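# Put slip sheet in crate, heat sink on it

## Task

Place the thin slip sheet so it lies flat on the bottom of the gray crate, then set the finned metal heat sink on top of the sheet with its fins pointing upward. The heat sink cannot be gripped with grip50 because it is too wide. When finished, release everything, return every tool you used to the exact stand slot it came from, and move the arm well away from the tools. A tool still locked on the arm counts as part of the arm.

## Robot and tools

Robot: one six-joint UF850 arm on a base, possibly tilted relative to the table. There is no built-in hand. A tool changer on the wrist can lock one of three tools from a stand: grip50 (small two-finger gripper, 50 mm max opening), grip85 (larger gripper, 85 mm max opening) or cup (suction cup). The only camera is cam_wrist, a 616x616 fisheye on the wrist.

Frames: the scene frame has its origin on the table top under the base, +z up, and +y to the left when looking along +x. end_effector_position (metres) and end_effector_quat_wxyz give the pose of the center of the changer's flat face. The face's own z axis points out, away from the arm. Tool points in mm, in face axes: grip50 grip point (0, -25, 180); grip85 grip point (0, 0, 173) when closed, 13 mm closer to the face when fully open; cup rim center (0, 0, 175). Both grippers close along face x.

The row (used by execute_actions and move): 14 numbers, each in [-1, 1], one list per row for the single arm, in this order: dx, dy, dz, rx, ry, rz, tool/lock, grip50_position, grip50_force_limit, grip50_speed, grip85_position, grip85_force_limit, grip85_speed, cup_suction. The first six are an offset, not a pose. They are expressed in the changer face's own axes and measured from the face pose in the most recent result that showed it; before any such result, and for later calls inside the same reply, they are measured from where the robot is when the action begins. Scale: 1.0 = 0.6 m for dx, dy, dz and 180 degrees for rx, ry, rz, which together form one rotation vector. Every row in an action is counted from that same base pose, not from the previous row. All-zero offsets pull the arm back to the base pose; they do not hold still. Each control step, the command is clipped to within 70 mm and 16 degrees of the measured pose.

Tool numbers: lock > 0 locks, < 0 unlocks, 0 keeps the last command (about 1 s either way). grip50_position: +1 open, about -0.65 pads touch, -1 closes until blocked. grip85_position: +1 open (85 mm), about -0.8 pads touch, -1 closes until blocked. Force limits: -1 gives about 20 N, +1 gives 185 N (grip50) or 235 N (grip85). Speeds: -1 about 20 mm/s, +1 about 150 mm/s. cup_suction above 0.01 is on; 0.01 or less is off and vents. Tool commands only act while tool_id names that tool and its readings show numbers.

Tools:
- execute_actions {"actions": [...], "pictures": bool}. An empty list just reports state. One action {"rows": [[14 numbers], ...], "steps": n}: up to 15 rows and up to 15 steps of 1/30 s (default 15), with the last row repeated. A wait {"steps": n} (up to 300) counts from the last result, including reply time.
- move {"target": [14 numbers], "speed": m/s 0.002 to 0.5, default 0.25}: straight path to the offset target, lasting 0.5 to 10 s; turning is capped at twice speed in rad/s. It does not avoid obstacles and can overshoot speed. It adds a move: line (done, off_target, moving, held, fault) plus limits (paced = clipped, held = blocked steps) and the distance to target.
- wait {"seconds": 0 to 10}.
- zoom_image {"camera": "cam_wrist", "region": [x0, y0, x1, y1]}, pixels, at most 504x504.
- read_manual {"section": "licences"}: licence text only.
- finished_scene {"scene": n}: ends the current scene for good. Call it only when the task is complete and stable.

Result lines: the state line gives pose and velocities. plate_near, locked, unlocked, in_stand, unlock_refused and tool_id report the changer. Gripper readings include *_position_measured (counts; grip50 opening ≈ (250 - counts) x 0.202 mm; grip85: 78≈60 mm, 130≈40 mm, 180≈20 mm, 230 pads meet) and *_object_status (0 moving, 1 blocked while opening, 2 blocked while closing = held, 3 at target or pads met, which can also happen on thin parts). Cup readings: cup_suction_measured (1 ≈ full vacuum, near 0 = no seal) and cup_part_present (1 from 0.50, back to 0 below 0.45). "pose unreachable" and HELD mean the clearance check altered or blocked a command. "Hand target" shows where the controller is driving.

Tool handling: put the face on the tool plate within about 1 mm and 1 degree, with face -y toward the fork's open side. When plate_near = 1, send lock +1 and wait for locked = 1. The tool then boots with n/a readings; a gripper closes and reopens by itself. To remove a tool, lift 10 to 30 mm (about 20), back out at least 110 mm along face -y, then rise. Return it along the reverse path. When in_stand = 1, stay still, send lock -1 and wait for unlocked = 1. Unlocking anywhere else is refused. Fork arms sit 40 to 70 mm either side along face x, extend 45 mm toward the open side, and lie 18 mm below the plate face. Slots are 180 mm apart. The changer is 63 mm wide, with parts reaching 46 mm on -y and 58 mm on +y.

Cup use: place the whole rim on a smooth flat area away from edges. The cup pulls the object up to 12 mm closer. To release, set the object down, turn suction off, and rise 15 mm.

Avoid: knocking anything off the table, dropping or slamming objects, fast or deep pushes into contact, and fast or off-center cup carries. Torque limits (N m): waist 57, shoulder 57, elbow 47.5, forearm roll 25.6, wrist pitch 18, wrist roll 18. Reaching one triggers a 10 s fault stop. Holding loads heats the motors: a MOTOR HOT warning appears at 65 °C and a braking fault at 80 °C. Loose objects may occasionally be nudged by outside pushes. Reply time passes in the simulation, so keep it short.

Each tool is called after "Request:" by a JSON object that holds its "op" and its "data", one argument or row to a line.

## Session

Request:
{"op": "execute_actions", "data": {
  "actions": []
}}

Scene clock: 0.00 s of 9600.00 s.
end_effector_position=(+0.4641, -0.0219, +0.3818) locked=0 unlocked=1 plate_near=0 in_stand=0 unlock_refused=0 tool_id=none grip50_position_measured=n/a grip50_object_status=n/a grip85_position_measured=n/a grip85_object_status=n/a cup_suction_measured=n/a cup_part_present=n/a end_effector_quat_wxyz=(-0.006, +0.725, +0.689, -0.006) end_effector_velocity=(-0.000, +0.001, -0.000) end_effector_angular_velocity=(+0.000, +0.001, +0.001)
Joint positions: [-0.002 -0.272 -0.838  0.    -0.568  0.002]
Joint velocities: [ 0.001 -0.     0.     0.    -0.    -0.   ]
Hand target: +0.464, -0.022, +0.382; -0.006, +0.725, +0.689, -0.006

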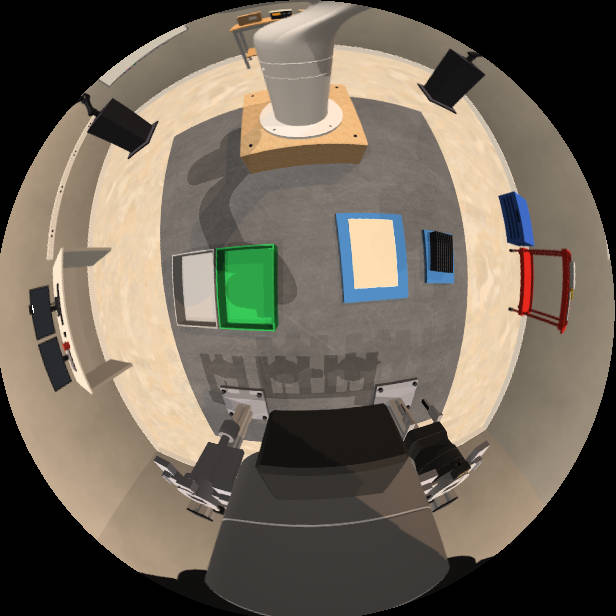

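Request:
{"op": "move", "data": {
  "target": [0,0.1,-0.25,0,0,0.98,0,0,0,0,0,0,0,0],
  "speed": 0.4
}}

Scene clock: 7.37 s of 9600.00 s.
end_effector_position=(+0.5261, -0.0247, +0.5309) locked=0 unlocked=1 plate_near=0 in_stand=0 unlock_refused=0 tool_id=none grip50_position_measured=n/a grip50_object_status=n/a grip85_position_measured=n/a grip85_object_status=n/a cup_suction_measured=n/a cup_part_present=n/a end_effector_quat_wxyz=(+0.006, +0.712, -0.702, -0.006) end_effector_velocity=(+0.000, -0.000, +0.001) end_effector_angular_velocity=(-0.001, -0.001, -0.007)
Joint positions: [-0.002 -0.227 -1.161  0.    -0.934  3.08 ]
Joint velocities: [-0.     0.    -0.001 -0.001 -0.     0.007]
Hand target: +0.526, -0.025, +0.531; +0.006, +0.712, -0.703, -0.006
Off the commanded pose: 0.001 m, 0 deg.
move: done

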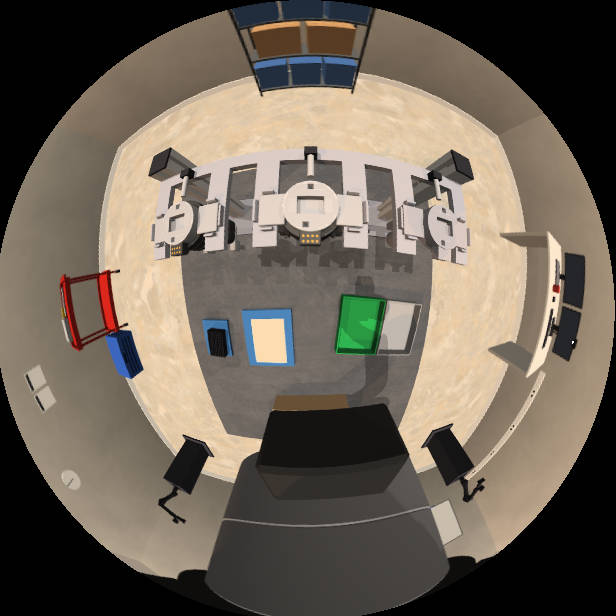

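Request:
{"op": "move", "data": {
  "target": [0,-0.2,0.15,0,0,-0.999,0,0,0,0,0,0,0,0],
  "speed": 0.4
}}

Scene clock: 19.03 s of 9600.00 s.
end_effector_position=(+0.6446, -0.0228, +0.4390) locked=0 unlocked=1 plate_near=0 in_stand=0 unlock_refused=0 tool_id=none grip50_position_measured=n/a grip50_object_status=n/a grip85_position_measured=n/a grip85_object_status=n/a cup_suction_measured=n/a cup_part_present=n/a end_effector_quat_wxyz=(-0.006, +0.704, +0.710, -0.006) end_effector_velocity=(-0.000, -0.000, -0.001) end_effector_angular_velocity=(+0.001, +0.002, +0.004)
Joint positions: [ 0.01  -0.597 -1.453 -0.    -0.857 -0.046]
Joint velocities: [-0.    -0.001 -0.     0.001 -0.001 -0.005]
Hand target: +0.645, -0.023, +0.439; -0.006, +0.703, +0.711, -0.006
Off the commanded pose: 0.000 m, 0 deg.
move: done

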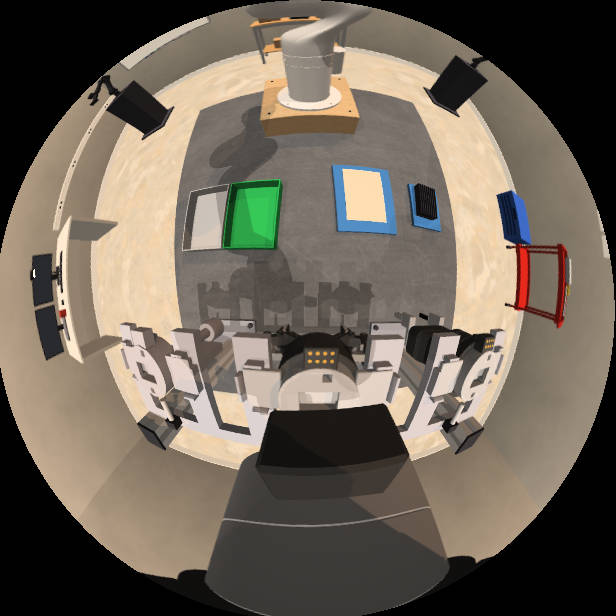

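Request:
{"op": "move", "data": {
  "target": [-0.297,0,0.06,0,0,0,0,0,0,0,0,0,0,0]
}}

Scene clock: 22.90 s of 9600.00 s.
end_effector_position=(+0.6463, -0.2006, +0.4032) locked=0 unlocked=1 plate_near=0 in_stand=0 unlock_refused=0 tool_id=none grip50_position_measured=n/a grip50_object_status=n/a grip85_position_measured=n/a grip85_object_status=n/a cup_suction_measured=n/a cup_part_present=n/a end_effector_quat_wxyz=(-0.006, +0.703, +0.711, -0.006) end_effector_velocity=(-0.000, -0.003, -0.001) end_effector_angular_velocity=(+0.001, +0.001, -0.002)
Joint positions: [-0.258 -0.713 -1.549  0.    -0.837 -0.314]
Joint velocities: [-0.004 -0.003 -0.002  0.    -0.001 -0.002]
Hand target: +0.646, -0.201, +0.403; -0.006, +0.704, +0.710, -0.006
Off the commanded pose: 0.001 m, 0 deg.
move: done

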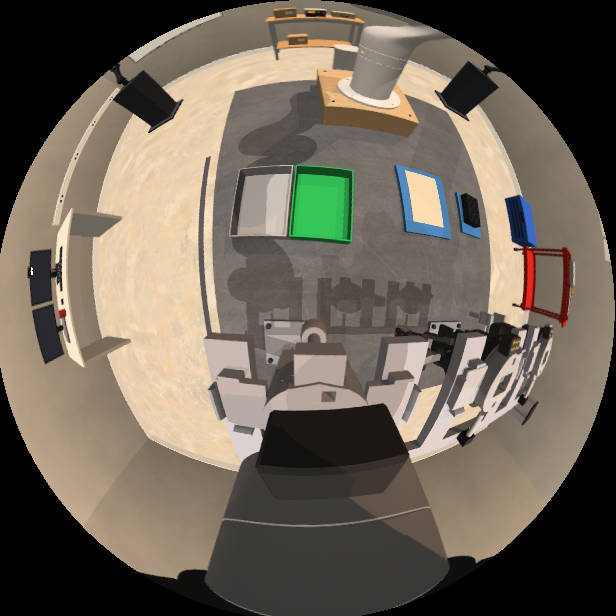

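Request:
{"op": "move", "data": {
  "target": [0,0,0.055,0,0,0,0,0,0,0,0,0,0,0],
  "speed": 0.05
}}

Scene clock: 28.43 s of 9600.00 s.
end_effector_position=(+0.6466, -0.2009, +0.3728) locked=0 unlocked=1 plate_near=0 in_stand=0 unlock_refused=0 tool_id=none grip50_position_measured=n/a grip50_object_status=n/a grip85_position_measured=n/a grip85_object_status=n/a cup_suction_measured=n/a cup_part_present=n/a end_effector_quat_wxyz=(-0.004, +0.703, +0.711, -0.005) end_effector_velocity=(+0.000, +0.000, -0.002) end_effector_angular_velocity=(-0.000, -0.000, -0.001)
Joint positions: [-0.258 -0.747 -1.532  0.    -0.782 -0.314]
Joint velocities: [ 0.    -0.002  0.    -0.     0.003  0.002]
Hand target: +0.646, -0.201, +0.370; -0.006, +0.703, +0.711, -0.006
Off the commanded pose: 0.003 m, 0 deg.
move: done

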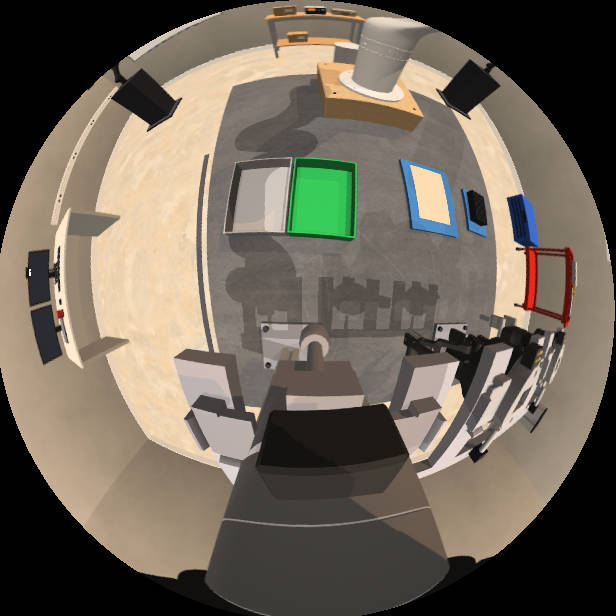

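Request:
{"op": "move", "data": {
  "target": [-0.002,-0.012,-0.006,0,0,0,0,0,0,0,0,0,0,0],
  "speed": 0.05
}}

Request:
{"op": "move", "data": {
  "target": [0,0,0.02,0,0,0,0,0,0,0,0,0,0,0],
  "speed": 0.02
}}

Scene clock: 32.87 s of 9600.00 s.
end_effector_position=(+0.6394, -0.2021, +0.3761) locked=0 unlocked=1 plate_near=0 in_stand=0 unlock_refused=0 tool_id=none grip50_position_measured=n/a grip50_object_status=n/a grip85_position_measured=n/a grip85_object_status=n/a cup_suction_measured=n/a cup_part_present=n/a end_effector_quat_wxyz=(-0.005, +0.703, +0.711, -0.005) end_effector_velocity=(+0.001, -0.001, +0.003) end_effector_angular_velocity=(-0.002, -0.006, +0.000)
Joint positions: [-0.263 -0.727 -1.508  0.    -0.778 -0.319]
Joint velocities: [-0.     0.004 -0.002 -0.     0.001 -0.001]
Hand target: +0.640, -0.202, +0.377; -0.004, +0.703, +0.711, -0.005
Off the commanded pose: 0.000 m, 0 deg.
move: done

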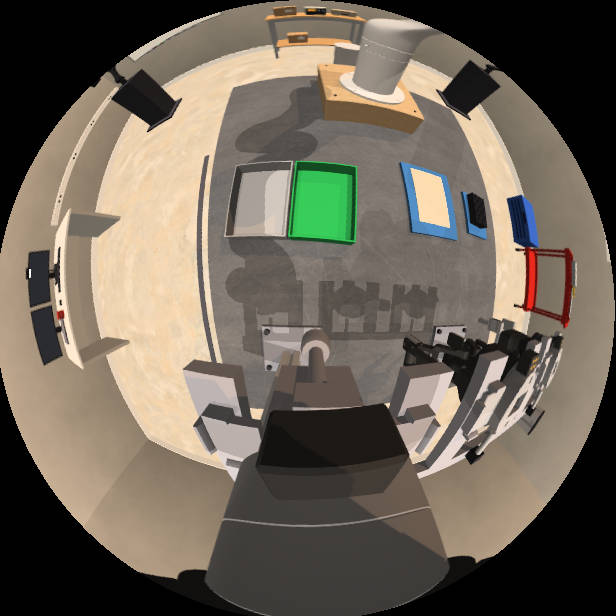

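Scene clock: 33.70 s of 9600.00 s.
end_effector_position=(+0.6422, -0.2031, +0.3722) locked=0 unlocked=1 plate_near=0 in_stand=0 unlock_refused=0 tool_id=none grip50_position_measured=n/a grip50_object_status=n/a grip85_position_measured=n/a grip85_object_status=n/a cup_suction_measured=n/a cup_part_present=n/a end_effector_quat_wxyz=(+0.002, +0.703, +0.711, -0.002) end_effector_velocity=(+0.001, -0.000, +0.001) end_effector_angular_velocity=(-0.002, -0.006, +0.000)
Joint positions: [-0.263 -0.734 -1.509  0.    -0.758 -0.319]
Joint velocities: [ 0.     0.001  0.    -0.     0.005  0.   ]
Hand target: +0.639, -0.202, +0.364; -0.005, +0.703, +0.711, -0.005
Off the commanded pose: 0.009 m, 1 deg.
move: off_target

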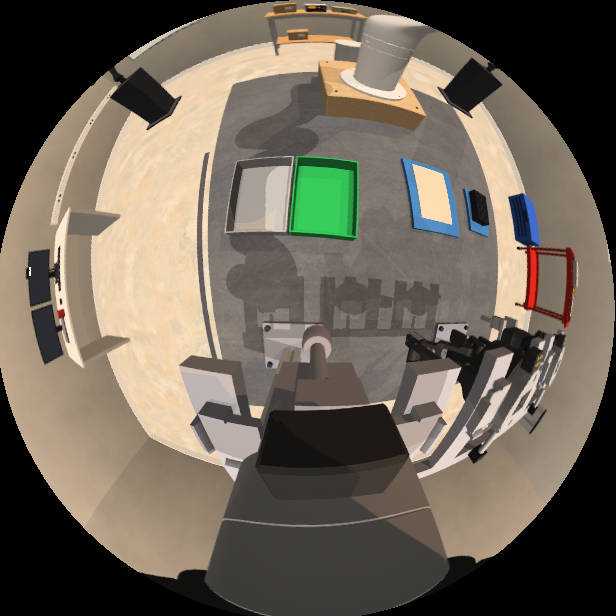

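Request:
{"op": "move", "data": {
  "target": [-0.19,-0.04,-0.015,0,0,0,0,0,0,0,0,0,0,0],
  "speed": 0.1
}}

Request:
{"op": "move", "data": {
  "target": [0,0,0.08,0,0,0,0,0,0,0,0,0,0,0],
  "speed": 0.04
}}

Request:
{"op": "move", "data": {
  "target": [0.04,0,0,0,0,0,0,0,0,0,0,0,0,0],
  "speed": 0.01
}}

Scene clock: 43.30 s of 9600.00 s.
end_effector_position=(+0.6197, -0.3171, +0.3818) locked=0 unlocked=1 plate_near=0 in_stand=0 unlock_refused=0 tool_id=none grip50_position_measured=n/a grip50_object_status=n/a grip85_position_measured=n/a grip85_object_status=n/a cup_suction_measured=n/a cup_part_present=n/a end_effector_quat_wxyz=(+0.002, +0.703, +0.711, -0.002) end_effector_velocity=(-0.000, -0.002, +0.000) end_effector_angular_velocity=(-0.000, -0.000, -0.000)
Joint positions: [-0.431 -0.779 -1.606  0.004 -0.811 -0.49 ]
Joint velocities: [-0.003 -0.001 -0.002  0.    -0.001 -0.003]
Hand target: +0.620, -0.317, +0.382; +0.002, +0.703, +0.711, -0.002
Off the commanded pose: 0.000 m, 0 deg.
move: done

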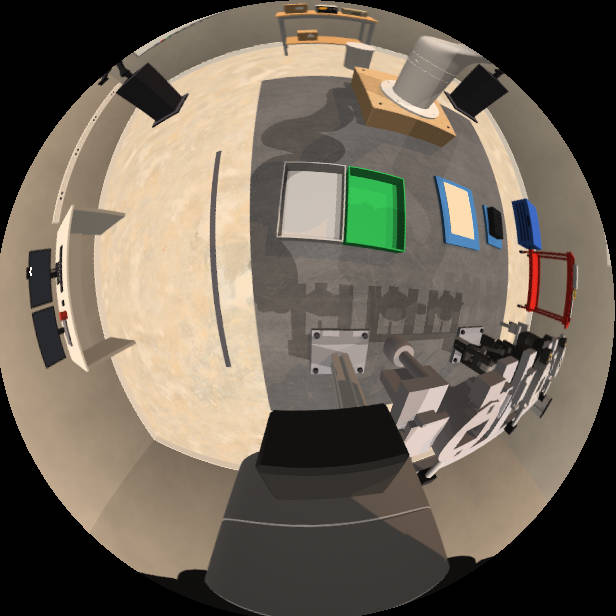

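Scene clock: 44.80 s of 9600.00 s.
end_effector_position=(+0.6198, -0.3174, +0.3340) locked=0 unlocked=1 plate_near=0 in_stand=0 unlock_refused=0 tool_id=none grip50_position_measured=n/a grip50_object_status=n/a grip85_position_measured=n/a grip85_object_status=n/a cup_suction_measured=n/a cup_part_present=n/a end_effector_quat_wxyz=(+0.002, +0.703, +0.711, -0.002) end_effector_velocity=(+0.000, -0.000, -0.000) end_effector_angular_velocity=(-0.001, -0.002, +0.000)
Joint positions: [-0.431 -0.838 -1.588  0.004 -0.734 -0.49 ]
Joint velocities: [-0.    -0.    -0.001  0.     0.002 -0.001]
Hand target: +0.620, -0.317, +0.334; +0.002, +0.703, +0.711, -0.002
Off the commanded pose: 0.000 m, 0 deg.
move: done

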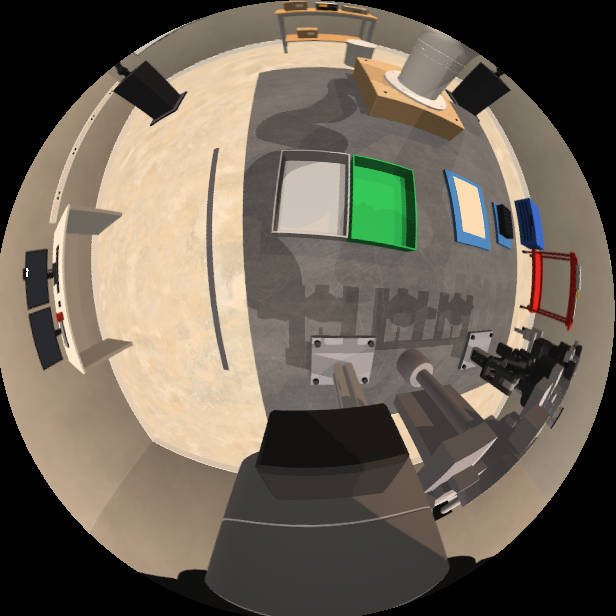

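Scene clock: 47.43 s of 9600.00 s.
end_effector_position=(+0.6177, -0.3021, +0.3349) locked=0 unlocked=1 plate_near=0 in_stand=0 unlock_refused=0 tool_id=none grip50_position_measured=n/a grip50_object_status=n/a grip85_position_measured=n/a grip85_object_status=n/a cup_suction_measured=n/a cup_part_present=n/a end_effector_quat_wxyz=(+0.007, +0.707, +0.707, -0.001) end_effector_velocity=(+0.000, -0.000, -0.000) end_effector_angular_velocity=(-0.001, -0.001, -0.000)
Joint positions: [-0.412 -0.812 -1.546  0.001 -0.707 -0.459]
Joint velocities: [-0.    -0.     0.001 -0.     0.002  0.   ]
Hand target: +0.619, -0.293, +0.334; +0.002, +0.703, +0.711, -0.002
Off the commanded pose: 0.009 m, 1 deg.
move: off_target

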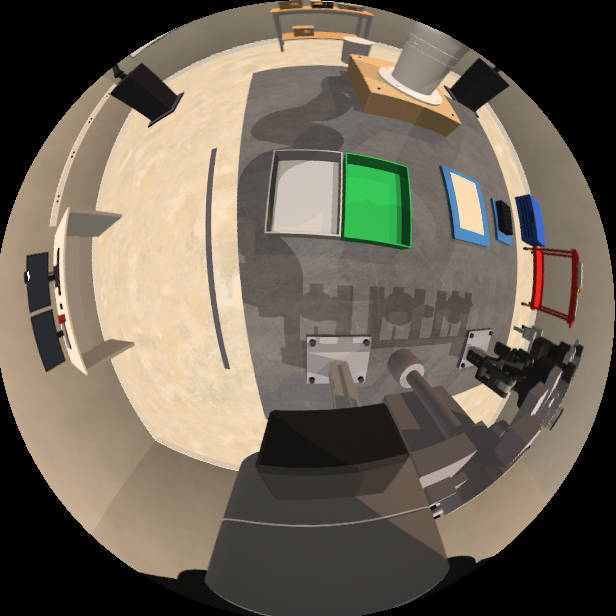

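Request:
{"op": "move", "data": {
  "target": [-0.01,-0.16,0.015,0,0,0,0,0,0,0,0,0,0,0],
  "speed": 0.1
}}

Request:
{"op": "move", "data": {
  "target": [0.087,0,0,0,0,0,0,0,0,0,0,0,0,0],
  "speed": 0.1
}}

Request:
{"op": "move", "data": {
  "target": [0,0.06,0,0,0,0,0,0,0,0,0,0,0,0],
  "speed": 0.01
}}

Scene clock: 53.53 s of 9600.00 s.
end_effector_position=(+0.5222, -0.3086, +0.3251) locked=0 unlocked=1 plate_near=0 in_stand=0 unlock_refused=0 tool_id=none grip50_position_measured=n/a grip50_object_status=n/a grip85_position_measured=n/a grip85_object_status=n/a cup_suction_measured=n/a cup_part_present=n/a end_effector_quat_wxyz=(+0.007, +0.707, +0.707, -0.001) end_effector_velocity=(-0.002, -0.001, +0.000) end_effector_angular_velocity=(-0.000, -0.001, -0.000)
Joint positions: [-0.492 -0.651 -1.244  0.006 -0.567 -0.543]
Joint velocities: [-0.002  0.002  0.003  0.     0.002 -0.002]
Hand target: +0.522, -0.309, +0.325; +0.007, +0.707, +0.707, -0.001
Off the commanded pose: 0.000 m, 0 deg.
move: done

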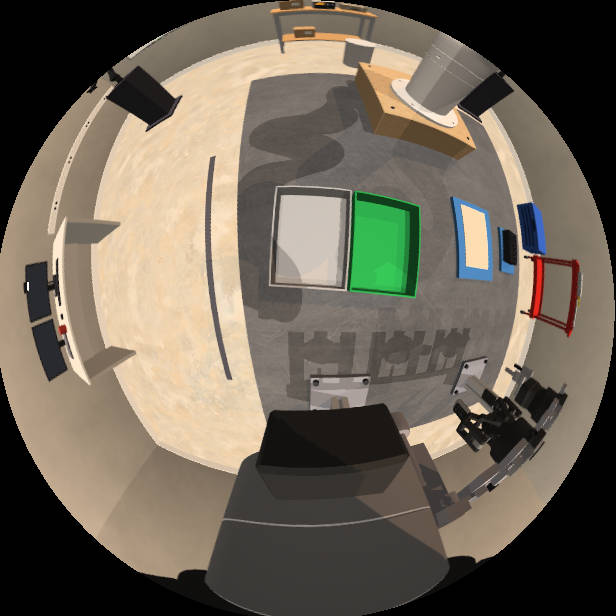

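Scene clock: 54.40 s of 9600.00 s.
end_effector_position=(+0.5221, -0.2566, +0.3244) locked=0 unlocked=1 plate_near=0 in_stand=0 unlock_refused=0 tool_id=none grip50_position_measured=n/a grip50_object_status=n/a grip85_position_measured=n/a grip85_object_status=n/a cup_suction_measured=n/a cup_part_present=n/a end_effector_quat_wxyz=(+0.007, +0.707, +0.707, -0.001) end_effector_velocity=(+0.000, +0.001, +0.000) end_effector_angular_velocity=(-0.001, -0.001, +0.001)
Joint positions: [-0.414 -0.601 -1.161  0.002 -0.533 -0.462]
Joint velocities: [ 0.003  0.001  0.001 -0.001  0.001  0.002]
Hand target: +0.522, -0.256, +0.324; +0.007, +0.707, +0.707, -0.001
Off the commanded pose: 0.000 m, 0 deg.
move: done

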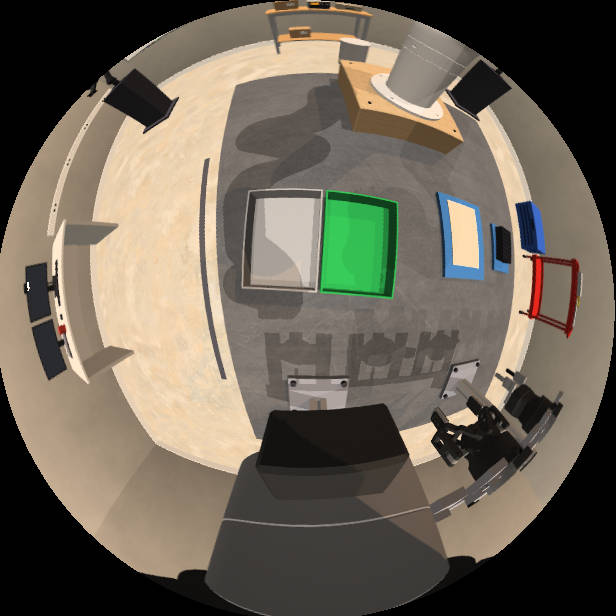

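Scene clock: 58.23 s of 9600.00 s.
end_effector_position=(+0.5520, -0.2551, +0.3218) locked=0 unlocked=1 plate_near=0 in_stand=0 unlock_refused=0 tool_id=none grip50_position_measured=n/a grip50_object_status=n/a grip85_position_measured=n/a grip85_object_status=n/a cup_suction_measured=n/a cup_part_present=n/a end_effector_quat_wxyz=(-0.004, +0.708, +0.706, -0.005) end_effector_velocity=(-0.000, -0.000, +0.000) end_effector_angular_velocity=(+0.002, +0.003, -0.002)
Joint positions: [-0.39  -0.665 -1.261  0.    -0.591 -0.432]
Joint velocities: [-0.    -0.001 -0.001  0.001 -0.004  0.001]
Hand target: +0.558, -0.256, +0.325; +0.007, +0.707, +0.707, -0.001
Off the commanded pose: 0.007 m, 1 deg.
move: off_target

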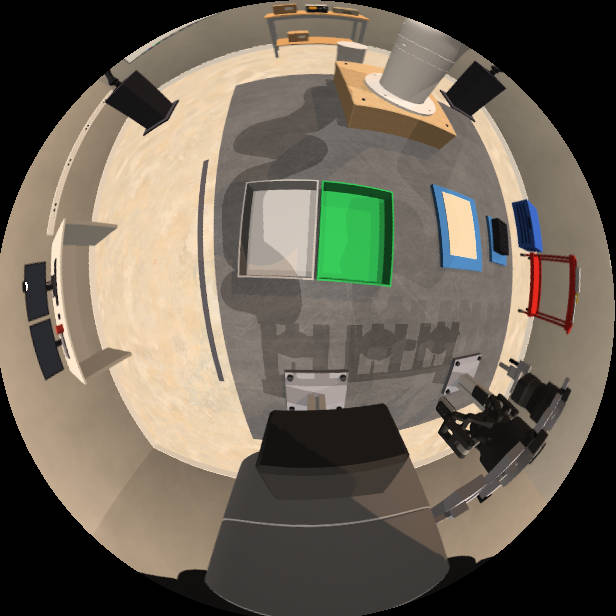

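Request:
{"op": "move", "data": {
  "target": [0,-0.01,-0.1,-0.004,0,0,0,0,0,0,0,0,0,0],
  "speed": 0.1
}}

Request:
{"op": "move", "data": {
  "target": [0.09,0.18,0,0,0,0,0,0,0,0,0,0,0,0],
  "speed": 0.15
}}

Scene clock: 63.43 s of 9600.00 s.
end_effector_position=(+0.5466, -0.2548, +0.3816) locked=0 unlocked=1 plate_near=0 in_stand=0 unlock_refused=0 tool_id=none grip50_position_measured=n/a grip50_object_status=n/a grip85_position_measured=n/a grip85_object_status=n/a cup_suction_measured=n/a cup_part_present=n/a end_effector_quat_wxyz=(+0.001, +0.708, +0.706, -0.001) end_effector_velocity=(-0.000, +0.000, +0.000) end_effector_angular_velocity=(+0.001, +0.001, +0.000)
Joint positions: [-0.396 -0.564 -1.258  0.009 -0.678 -0.445]
Joint velocities: [ 0.     0.001  0.001  0.    -0.002 -0.   ]
Hand target: +0.547, -0.255, +0.382; +0.001, +0.708, +0.706, -0.001
Off the commanded pose: 0.000 m, 0 deg.
move: done

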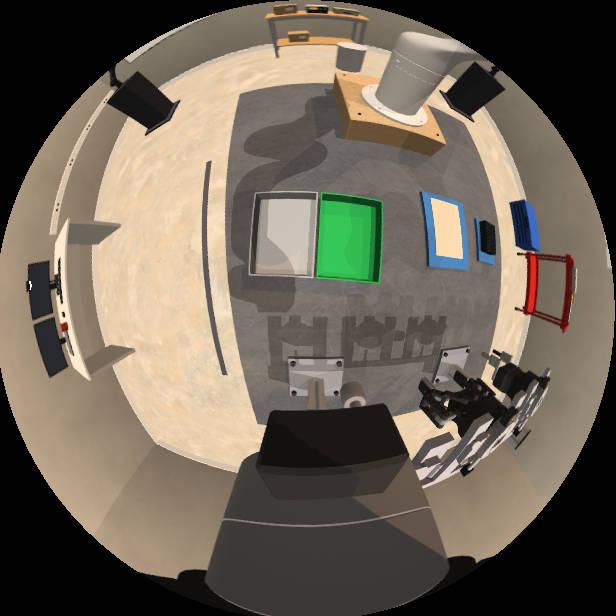

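Scene clock: 64.63 s of 9600.00 s.
end_effector_position=(+0.6543, -0.2010, +0.3817) locked=0 unlocked=1 plate_near=0 in_stand=0 unlock_refused=0 tool_id=none grip50_position_measured=n/a grip50_object_status=n/a grip85_position_measured=n/a grip85_object_status=n/a cup_suction_measured=n/a cup_part_present=n/a end_effector_quat_wxyz=(+0.001, +0.708, +0.706, -0.001) end_effector_velocity=(+0.001, +0.001, +0.001) end_effector_angular_velocity=(+0.000, -0.001, +0.001)
Joint positions: [-0.255 -0.749 -1.558  0.004 -0.792 -0.301]
Joint velocities: [ 0.002 -0.001 -0.005  0.    -0.003  0.001]
Hand target: +0.655, -0.201, +0.382; +0.001, +0.708, +0.706, -0.001
Off the commanded pose: 0.001 m, 0 deg.
move: done

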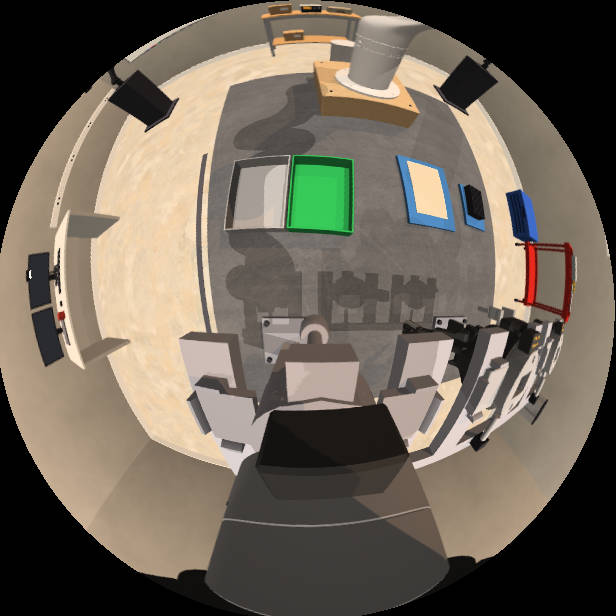

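Request:
{"op": "move", "data": {
  "target": [0,0,0.03,0,0,0,0,0,0,0,0,0,0,0],
  "speed": 0.015
}}

Scene clock: 67.43 s of 9600.00 s.
end_effector_position=(+0.6556, -0.2022, +0.3656) locked=0 unlocked=1 plate_near=0 in_stand=1 unlock_refused=0 tool_id=none grip50_position_measured=n/a grip50_object_status=n/a grip85_position_measured=n/a grip85_object_status=n/a cup_suction_measured=n/a cup_part_present=n/a end_effector_quat_wxyz=(+0.003, +0.709, +0.705, +0.001) end_effector_velocity=(-0.000, -0.000, -0.001) end_effector_angular_velocity=(+0.003, +0.010, -0.002)
Joint positions: [-0.256 -0.77  -1.552  0.004 -0.76  -0.299]
Joint velocities: [-0.    -0.004 -0.005 -0.    -0.011  0.002]
Hand target: +0.654, -0.201, +0.364; +0.001, +0.708, +0.706, -0.001
Off the commanded pose: 0.003 m, 0 deg.
move: done

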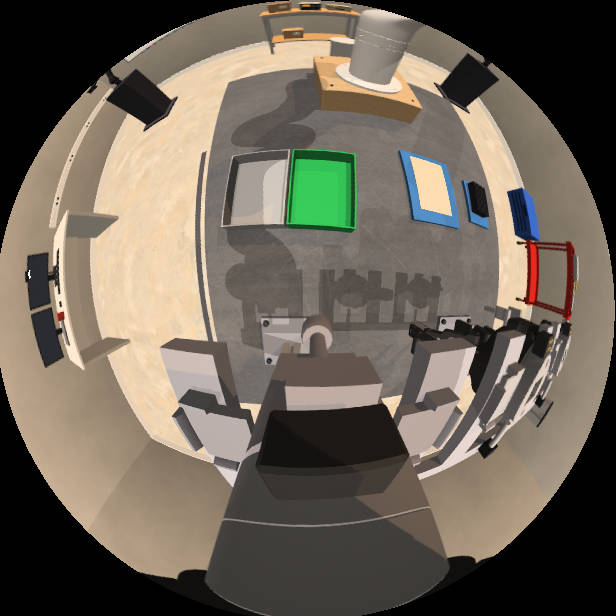

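Request:
{"op": "move", "data": {
  "target": [-0.001,0,0.012,0,0,0,0,0,0,0,0,0,0,0],
  "speed": 0.01
}}

Scene clock: 69.73 s of 9600.00 s.
end_effector_position=(+0.6571, -0.2026, +0.3635) locked=0 unlocked=1 plate_near=0 in_stand=1 unlock_refused=0 tool_id=none grip50_position_measured=n/a grip50_object_status=n/a grip85_position_measured=n/a grip85_object_status=n/a cup_suction_measured=n/a cup_part_present=n/a end_effector_quat_wxyz=(+0.006, +0.711, +0.703, +0.002) end_effector_velocity=(-0.000, +0.000, -0.000) end_effector_angular_velocity=(-0.003, -0.004, +0.001)
Joint positions: [-0.256 -0.773 -1.553  0.005 -0.751 -0.293]
Joint velocities: [ 0.001  0.002  0.004 -0.002  0.007  0.001]
Hand target: +0.656, -0.203, +0.358; +0.003, +0.709, +0.705, +0.001
Off the commanded pose: 0.005 m, 1 deg.
move: off_target

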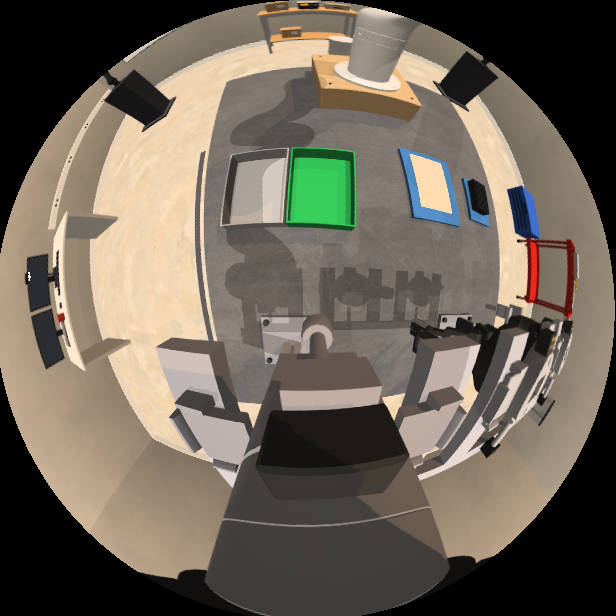

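Yaw is drifting positive; follow it and undo the tilt.

Request:
{"op": "move", "data": {
  "target": [0,0,0.006,0.004,0.002,0.005,0,0,0,0,0,0,0,0],
  "speed": 0.01
}}

Scene clock: 72.93 s of 9600.00 s.
end_effector_position=(+0.6577, -0.2033, +0.3622) locked=0 unlocked=1 plate_near=1 in_stand=1 unlock_refused=0 tool_id=none grip50_position_measured=n/a grip50_object_status=n/a grip85_position_measured=n/a grip85_object_status=n/a cup_suction_measured=n/a cup_part_present=n/a end_effector_quat_wxyz=(+0.001, +0.718, +0.696, +0.001) end_effector_velocity=(+0.001, +0.002, +0.001) end_effector_angular_velocity=(+0.002, +0.001, -0.002)
Joint positions: [-0.257 -0.781 -1.562  0.008 -0.763 -0.278]
Joint velocities: [ 0.003  0.    -0.001  0.002 -0.002  0.004]
Hand target: +0.657, -0.203, +0.360; -0.000, +0.717, +0.697, +0.000
Off the commanded pose: 0.002 m, 0 deg.
move: done

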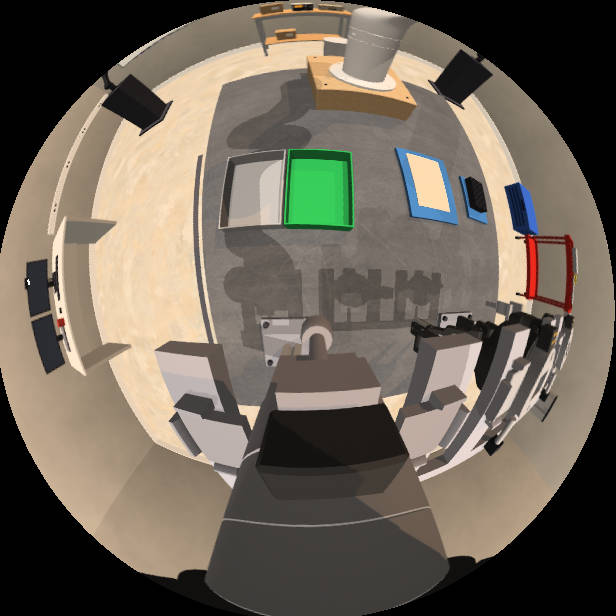

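Request:
{"op": "move", "data": {
  "target": [0,0,0,0,0,0,1,0,0,0,0,0,0,0]
}}

Request:
{"op": "wait", "data": {
  "seconds": 1
}}

Request:
{"op": "move", "data": {
  "target": [0,0,-0.033,0,0,0,0,0,0,0,0,0,0,0],
  "speed": 0.05
}}

Request:
{"op": "move", "data": {
  "target": [0,-0.25,0,0,0,0,0,0,0,0,0,0,0,0],
  "speed": 0.15
}}

Request:
{"op": "move", "data": {
  "target": [0.53,-0.23,0.2,0,0,0,0,0,0,0,0,0,0,0]
}}

Scene clock: 78.90 s of 9600.00 s.
end_effector_position=(+0.6576, -0.2028, +0.3619) locked=0 unlocked=0 plate_near=1 in_stand=1 unlock_refused=0 tool_id=none grip50_position_measured=n/a grip50_object_status=n/a grip85_position_measured=n/a grip85_object_status=n/a cup_suction_measured=n/a cup_part_present=n/a end_effector_quat_wxyz=(+0.001, +0.720, +0.694, +0.001) end_effector_velocity=(-0.001, -0.001, -0.000) end_effector_angular_velocity=(-0.003, +0.007, -0.019)
Joint positions: [-0.257 -0.781 -1.562  0.009 -0.763 -0.273]
Joint velocities: [-0.001 -0.001 -0.001 -0.007 -0.006  0.024]
Hand target: +0.658, -0.203, +0.362; +0.001, +0.718, +0.696, +0.001
Off the commanded pose: 0.001 m, 0 deg.
move: done

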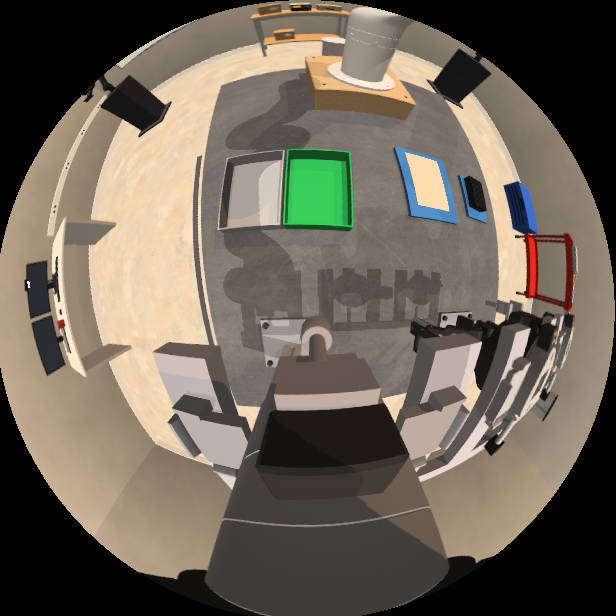

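Scene clock: 79.90 s of 9600.00 s.
end_effector_position=(+0.6577, -0.2032, +0.3621) locked=1 unlocked=0 plate_near=1 in_stand=1 unlock_refused=0 tool_id=cup grip50_position_measured=n/a grip50_object_status=n/a grip85_position_measured=n/a grip85_object_status=n/a cup_suction_measured=n/a cup_part_present=n/a end_effector_quat_wxyz=(+0.001, +0.720, +0.694, +0.001) end_effector_velocity=(+0.000, +0.000, -0.000) end_effector_angular_velocity=(-0.000, +0.000, +0.000)
Joint positions: [-0.257 -0.781 -1.562  0.008 -0.763 -0.273]
Joint velocities: [ 0.001 -0.     0.    -0.     0.001  0.   ]
Hand target: +0.658, -0.203, +0.362; +0.001, +0.718, +0.696, +0.001
Off the commanded pose: 0.000 m, 0 deg.
Steps of this call (steps 1 to 30: nothing new was sent). Readings (end_effector_position | what the end effector reports):
1: (+0.6576, -0.2028, +0.3619) | locked=0 unlocked=0 plate_near=1 in_stand=1 unlock_refused=0 tool_id=none grip50_position_measured=n/a grip50_object_status=n/a grip85_position_measured=n/a grip85_object_status=n/a cup_suction_measured=n/a cup_part_present=n/a
2: (+0.6576, -0.2028, +0.3619) | locked=0 unlocked=0 plate_near=1 in_stand=1 unlock_refused=0 tool_id=none grip50_position_measured=n/a grip50_object_status=n/a grip85_position_measured=n/a grip85_object_status=n/a cup_suction_measured=n/a cup_part_present=n/a
4: (+0.6577, -0.2029, +0.3621) | locked=1 unlocked=0 plate_near=1 in_stand=1 unlock_refused=0 tool_id=cup grip50_position_measured=n/a grip50_object_status=n/a grip85_position_measured=n/a grip85_object_status=n/a cup_suction_measured=n/a cup_part_present=n/a
8: (+0.6577, -0.2029, +0.3621) | locked=1 unlocked=0 plate_near=1 in_stand=1 unlock_refused=0 tool_id=cup grip50_position_measured=n/a grip50_object_status=n/a grip85_position_measured=n/a grip85_object_status=n/a cup_suction_measured=n/a cup_part_present=n/a
30: the state above

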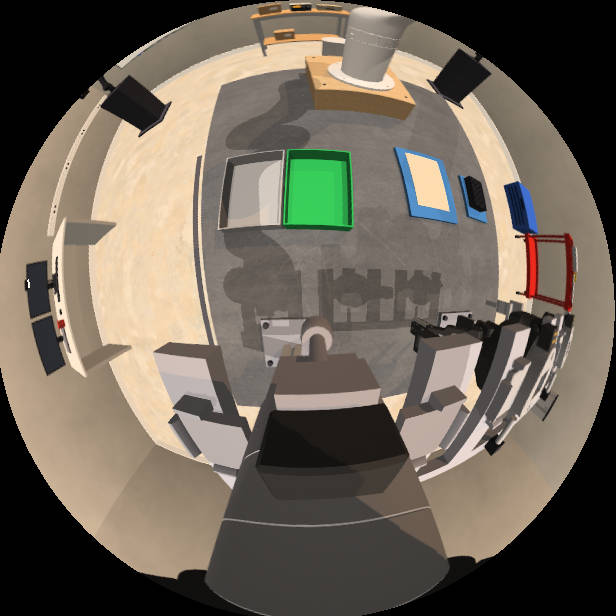

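Scene clock: 80.67 s of 9600.00 s.
end_effector_position=(+0.6574, -0.2032, +0.3816) locked=1 unlocked=0 plate_near=1 in_stand=0 unlock_refused=0 tool_id=cup grip50_position_measured=n/a grip50_object_status=n/a grip85_position_measured=n/a grip85_object_status=n/a cup_suction_measured=0.01 cup_part_present=0 end_effector_quat_wxyz=(+0.001, +0.720, +0.694, +0.001) end_effector_velocity=(+0.001, +0.000, +0.001) end_effector_angular_velocity=(-0.000, -0.002, +0.000)
Joint positions: [-0.258 -0.757 -1.571  0.008 -0.796 -0.272]
Joint velocities: [ 0.     0.    -0.001  0.    -0.    -0.   ]
Hand target: +0.658, -0.203, +0.382; +0.001, +0.720, +0.694, +0.001
Off the commanded pose: 0.000 m, 0 deg.
move: done

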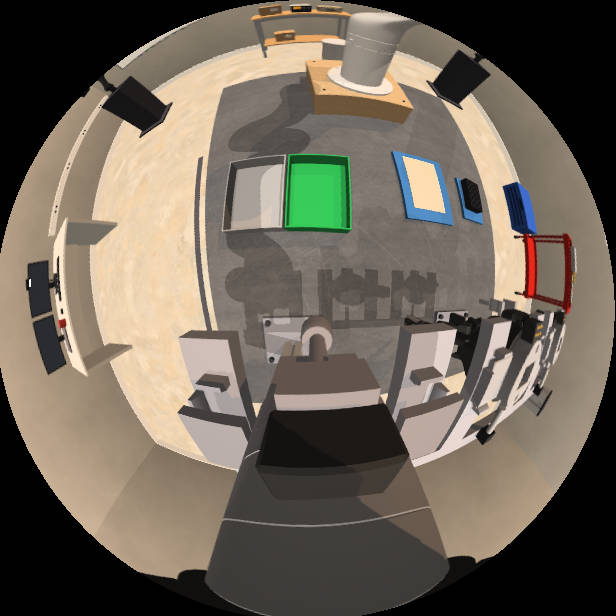

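Scene clock: 82.07 s of 9600.00 s.
end_effector_position=(+0.5080, -0.1982, +0.3811) locked=1 unlocked=0 plate_near=1 in_stand=0 unlock_refused=0 tool_id=cup grip50_position_measured=n/a grip50_object_status=n/a grip85_position_measured=n/a grip85_object_status=n/a cup_suction_measured=0.01 cup_part_present=0 end_effector_quat_wxyz=(+0.001, +0.720, +0.694, +0.001) end_effector_velocity=(-0.002, +0.000, -0.001) end_effector_angular_velocity=(+0.002, +0.003, -0.001)
Joint positions: [-0.332 -0.44  -1.069  0.012 -0.612 -0.351]
Joint velocities: [-0.001  0.001  0.006  0.001  0.001 -0.001]
Hand target: +0.508, -0.198, +0.381; +0.001, +0.720, +0.694, +0.001
Off the commanded pose: 0.001 m, 0 deg.
move: done

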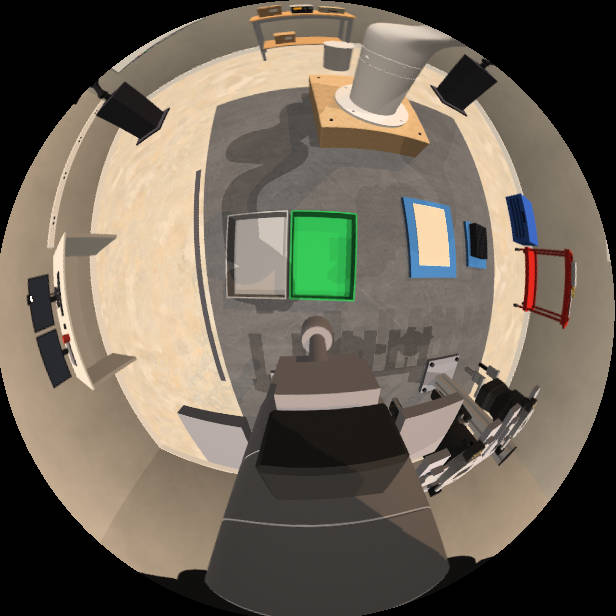

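Scene clock: 84.03 s of 9600.00 s.
end_effector_position=(+0.3818, +0.1246, +0.2603) locked=1 unlocked=0 plate_near=1 in_stand=0 unlock_refused=0 tool_id=cup grip50_position_measured=n/a grip50_object_status=n/a grip85_position_measured=n/a grip85_object_status=n/a cup_suction_measured=0.01 cup_part_present=0 end_effector_quat_wxyz=(+0.001, +0.720, +0.694, +0.001) end_effector_velocity=(-0.001, +0.002, -0.001) end_effector_angular_velocity=(-0.007, -0.000, -0.001)
Joint positions: [ 0.366 -0.414 -0.633 -0.029 -0.201  0.385]
Joint velocities: [ 0.007 -0.002  0.001 -0.036  0.001  0.044]
Hand target: +0.382, +0.125, +0.260; +0.001, +0.720, +0.694, +0.001
Off the commanded pose: 0.000 m, 0 deg.
move: done

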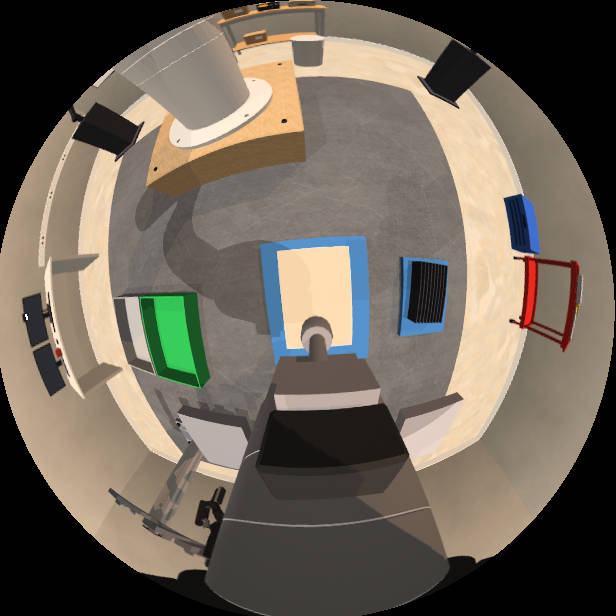

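Request:
{"op": "move", "data": {
  "target": [0,-0.042,0.11,0,0,0,0,0,0,0,0,0,0,1],
  "speed": 0.1
}}

Request:
{"op": "move", "data": {
  "target": [0,0,0.027,0,0,0,0,0,0,0,0,0,0,1],
  "speed": 0.02
}}

Scene clock: 89.03 s of 9600.00 s.
end_effector_position=(+0.3572, +0.1255, +0.1943) locked=1 unlocked=0 plate_near=1 in_stand=0 unlock_refused=0 tool_id=cup grip50_position_measured=n/a grip50_object_status=n/a grip85_position_measured=n/a grip85_object_status=n/a cup_suction_measured=0.01 cup_part_present=0 end_effector_quat_wxyz=(-0.001, +0.720, +0.694, +0.002) end_effector_velocity=(-0.001, -0.000, -0.001) end_effector_angular_velocity=(-0.001, +0.000, +0.000)
Joint positions: [ 0.386 -0.569 -0.602 -0.087 -0.014  0.464]
Joint velocities: [ 0.    -0.003  0.    -0.053  0.002  0.054]
Hand target: +0.357, +0.125, +0.194; -0.001, +0.720, +0.694, +0.002
Off the commanded pose: 0.000 m, 0 deg.
move: done

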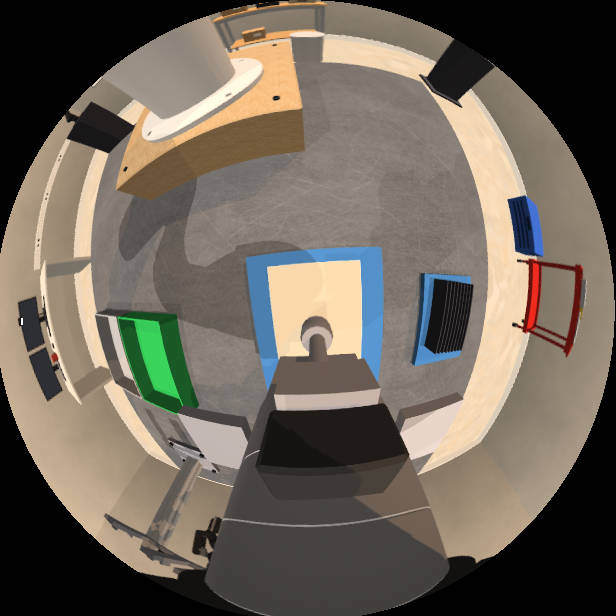

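Scene clock: 90.10 s of 9600.00 s.
end_effector_position=(+0.3573, +0.1256, +0.1781) locked=1 unlocked=0 plate_near=1 in_stand=0 unlock_refused=0 tool_id=cup grip50_position_measured=n/a grip50_object_status=n/a grip85_position_measured=n/a grip85_object_status=n/a cup_suction_measured=0.90 cup_part_present=1 end_effector_quat_wxyz=(-0.002, +0.720, +0.694, +0.002) end_effector_velocity=(+0.000, +0.000, -0.001) end_effector_angular_velocity=(-0.001, -0.001, -0.002)
Joint positions: [ 0.385 -0.617 -0.614 -0.063  0.021  0.439]
Joint velocities: [ 0.    -0.002 -0.001  0.071  0.002 -0.069]
Hand target: +0.357, +0.126, +0.178; -0.002, +0.720, +0.694, +0.002
Off the commanded pose: 0.000 m, 0 deg.
move: done

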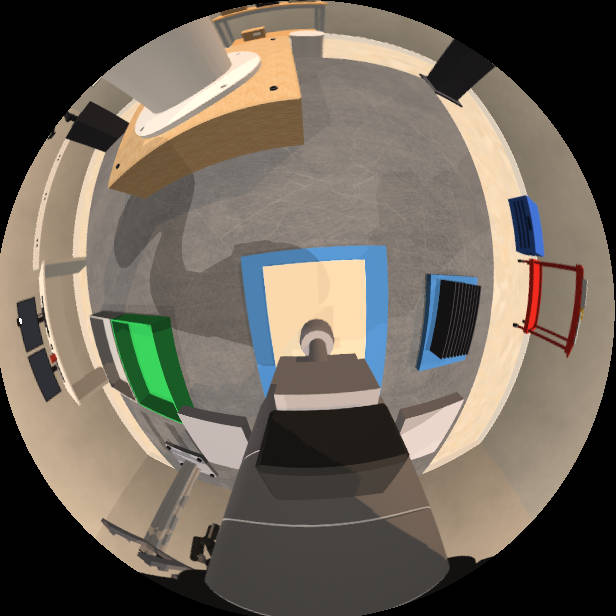

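Request:
{"op": "move", "data": {
  "target": [0,0,-0.17,0,0,0,0,0,0,0,0,0,0,1],
  "speed": 0.1
}}

Request:
{"op": "move", "data": {
  "target": [-0.725,0.08,0,0,0,0,0,0,0,0,0,0,0,1],
  "speed": 0.2
}}

Scene clock: 95.20 s of 9600.00 s.
end_effector_position=(+0.3569, +0.1248, +0.2801) locked=1 unlocked=0 plate_near=1 in_stand=0 unlock_refused=0 tool_id=cup grip50_position_measured=n/a grip50_object_status=n/a grip85_position_measured=n/a grip85_object_status=n/a cup_suction_measured=0.90 cup_part_present=1 end_effector_quat_wxyz=(-0.003, +0.720, +0.694, +0.002) end_effector_velocity=(-0.000, -0.000, +0.001) end_effector_angular_velocity=(-0.000, +0.001, -0.000)
Joint positions: [ 0.384 -0.321 -0.567  0.007 -0.229  0.368]
Joint velocities: [-0.001  0.004  0.     0.    -0.004 -0.001]
Hand target: +0.357, +0.125, +0.280; -0.003, +0.720, +0.694, +0.003
Off the commanded pose: 0.000 m, 0 deg.
move: done

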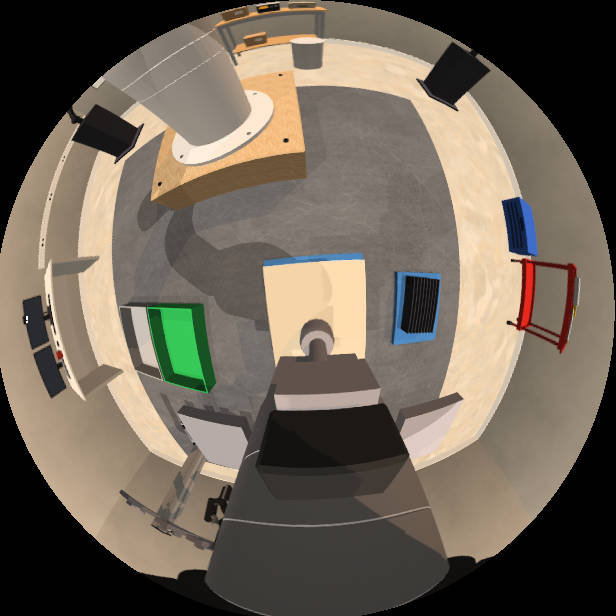

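Scene clock: 97.83 s of 9600.00 s.
end_effector_position=(+0.3897, -0.3121, +0.2771) locked=1 unlocked=0 plate_near=1 in_stand=0 unlock_refused=0 tool_id=cup grip50_position_measured=n/a grip50_object_status=n/a grip85_position_measured=n/a grip85_object_status=n/a cup_suction_measured=0.90 cup_part_present=1 end_effector_quat_wxyz=(-0.003, +0.720, +0.694, +0.003) end_effector_velocity=(+0.000, -0.003, +0.001) end_effector_angular_velocity=(-0.001, -0.002, -0.001)
Joint positions: [-0.639 -0.544 -0.914  0.046 -0.363 -0.692]
Joint velocities: [-0.004 -0.002 -0.005  0.002 -0.001 -0.005]
Hand target: +0.390, -0.312, +0.277; -0.003, +0.720, +0.694, +0.003
Off the commanded pose: 0.001 m, 0 deg.
move: done

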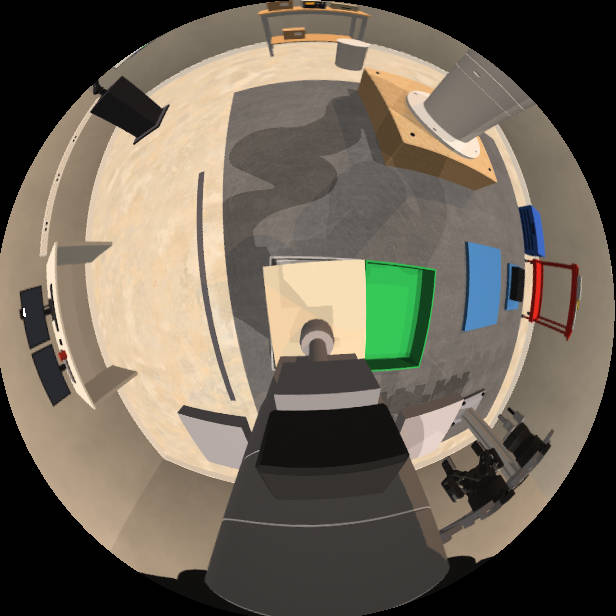

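Request:
{"op": "move", "data": {
  "target": [0,0.005,0.07,0,0,0.027,0,0,0,0,0,0,0,1],
  "speed": 0.08
}}

Scene clock: 100.03 s of 9600.00 s.
end_effector_position=(+0.3928, -0.3120, +0.2352) locked=1 unlocked=0 plate_near=1 in_stand=0 unlock_refused=0 tool_id=cup grip50_position_measured=n/a grip50_object_status=n/a grip85_position_measured=n/a grip85_object_status=n/a cup_suction_measured=0.90 cup_part_present=1 end_effector_quat_wxyz=(-0.003, +0.749, +0.663, +0.002) end_effector_velocity=(-0.000, +0.000, -0.001) end_effector_angular_velocity=(+0.000, +0.001, -0.004)
Joint positions: [-0.634 -0.637 -0.93   0.059 -0.286 -0.615]
Joint velocities: [ 0.    -0.001  0.001 -0.001  0.001  0.005]
Hand target: +0.393, -0.312, +0.235; -0.003, +0.749, +0.663, +0.002
Off the commanded pose: 0.000 m, 0 deg.
move: done

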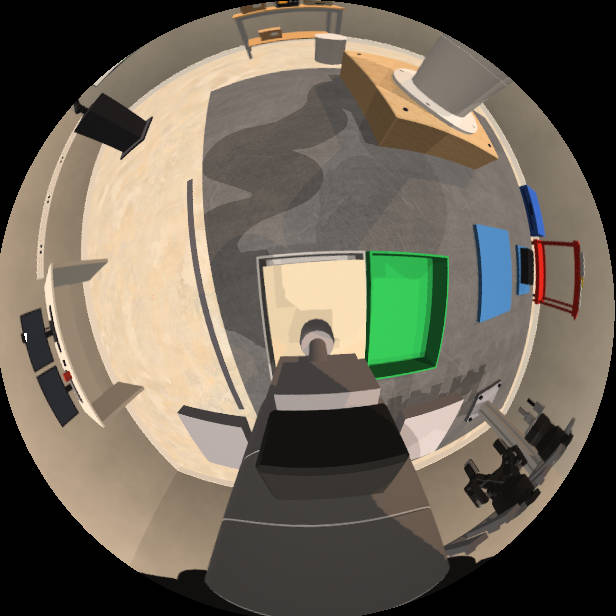

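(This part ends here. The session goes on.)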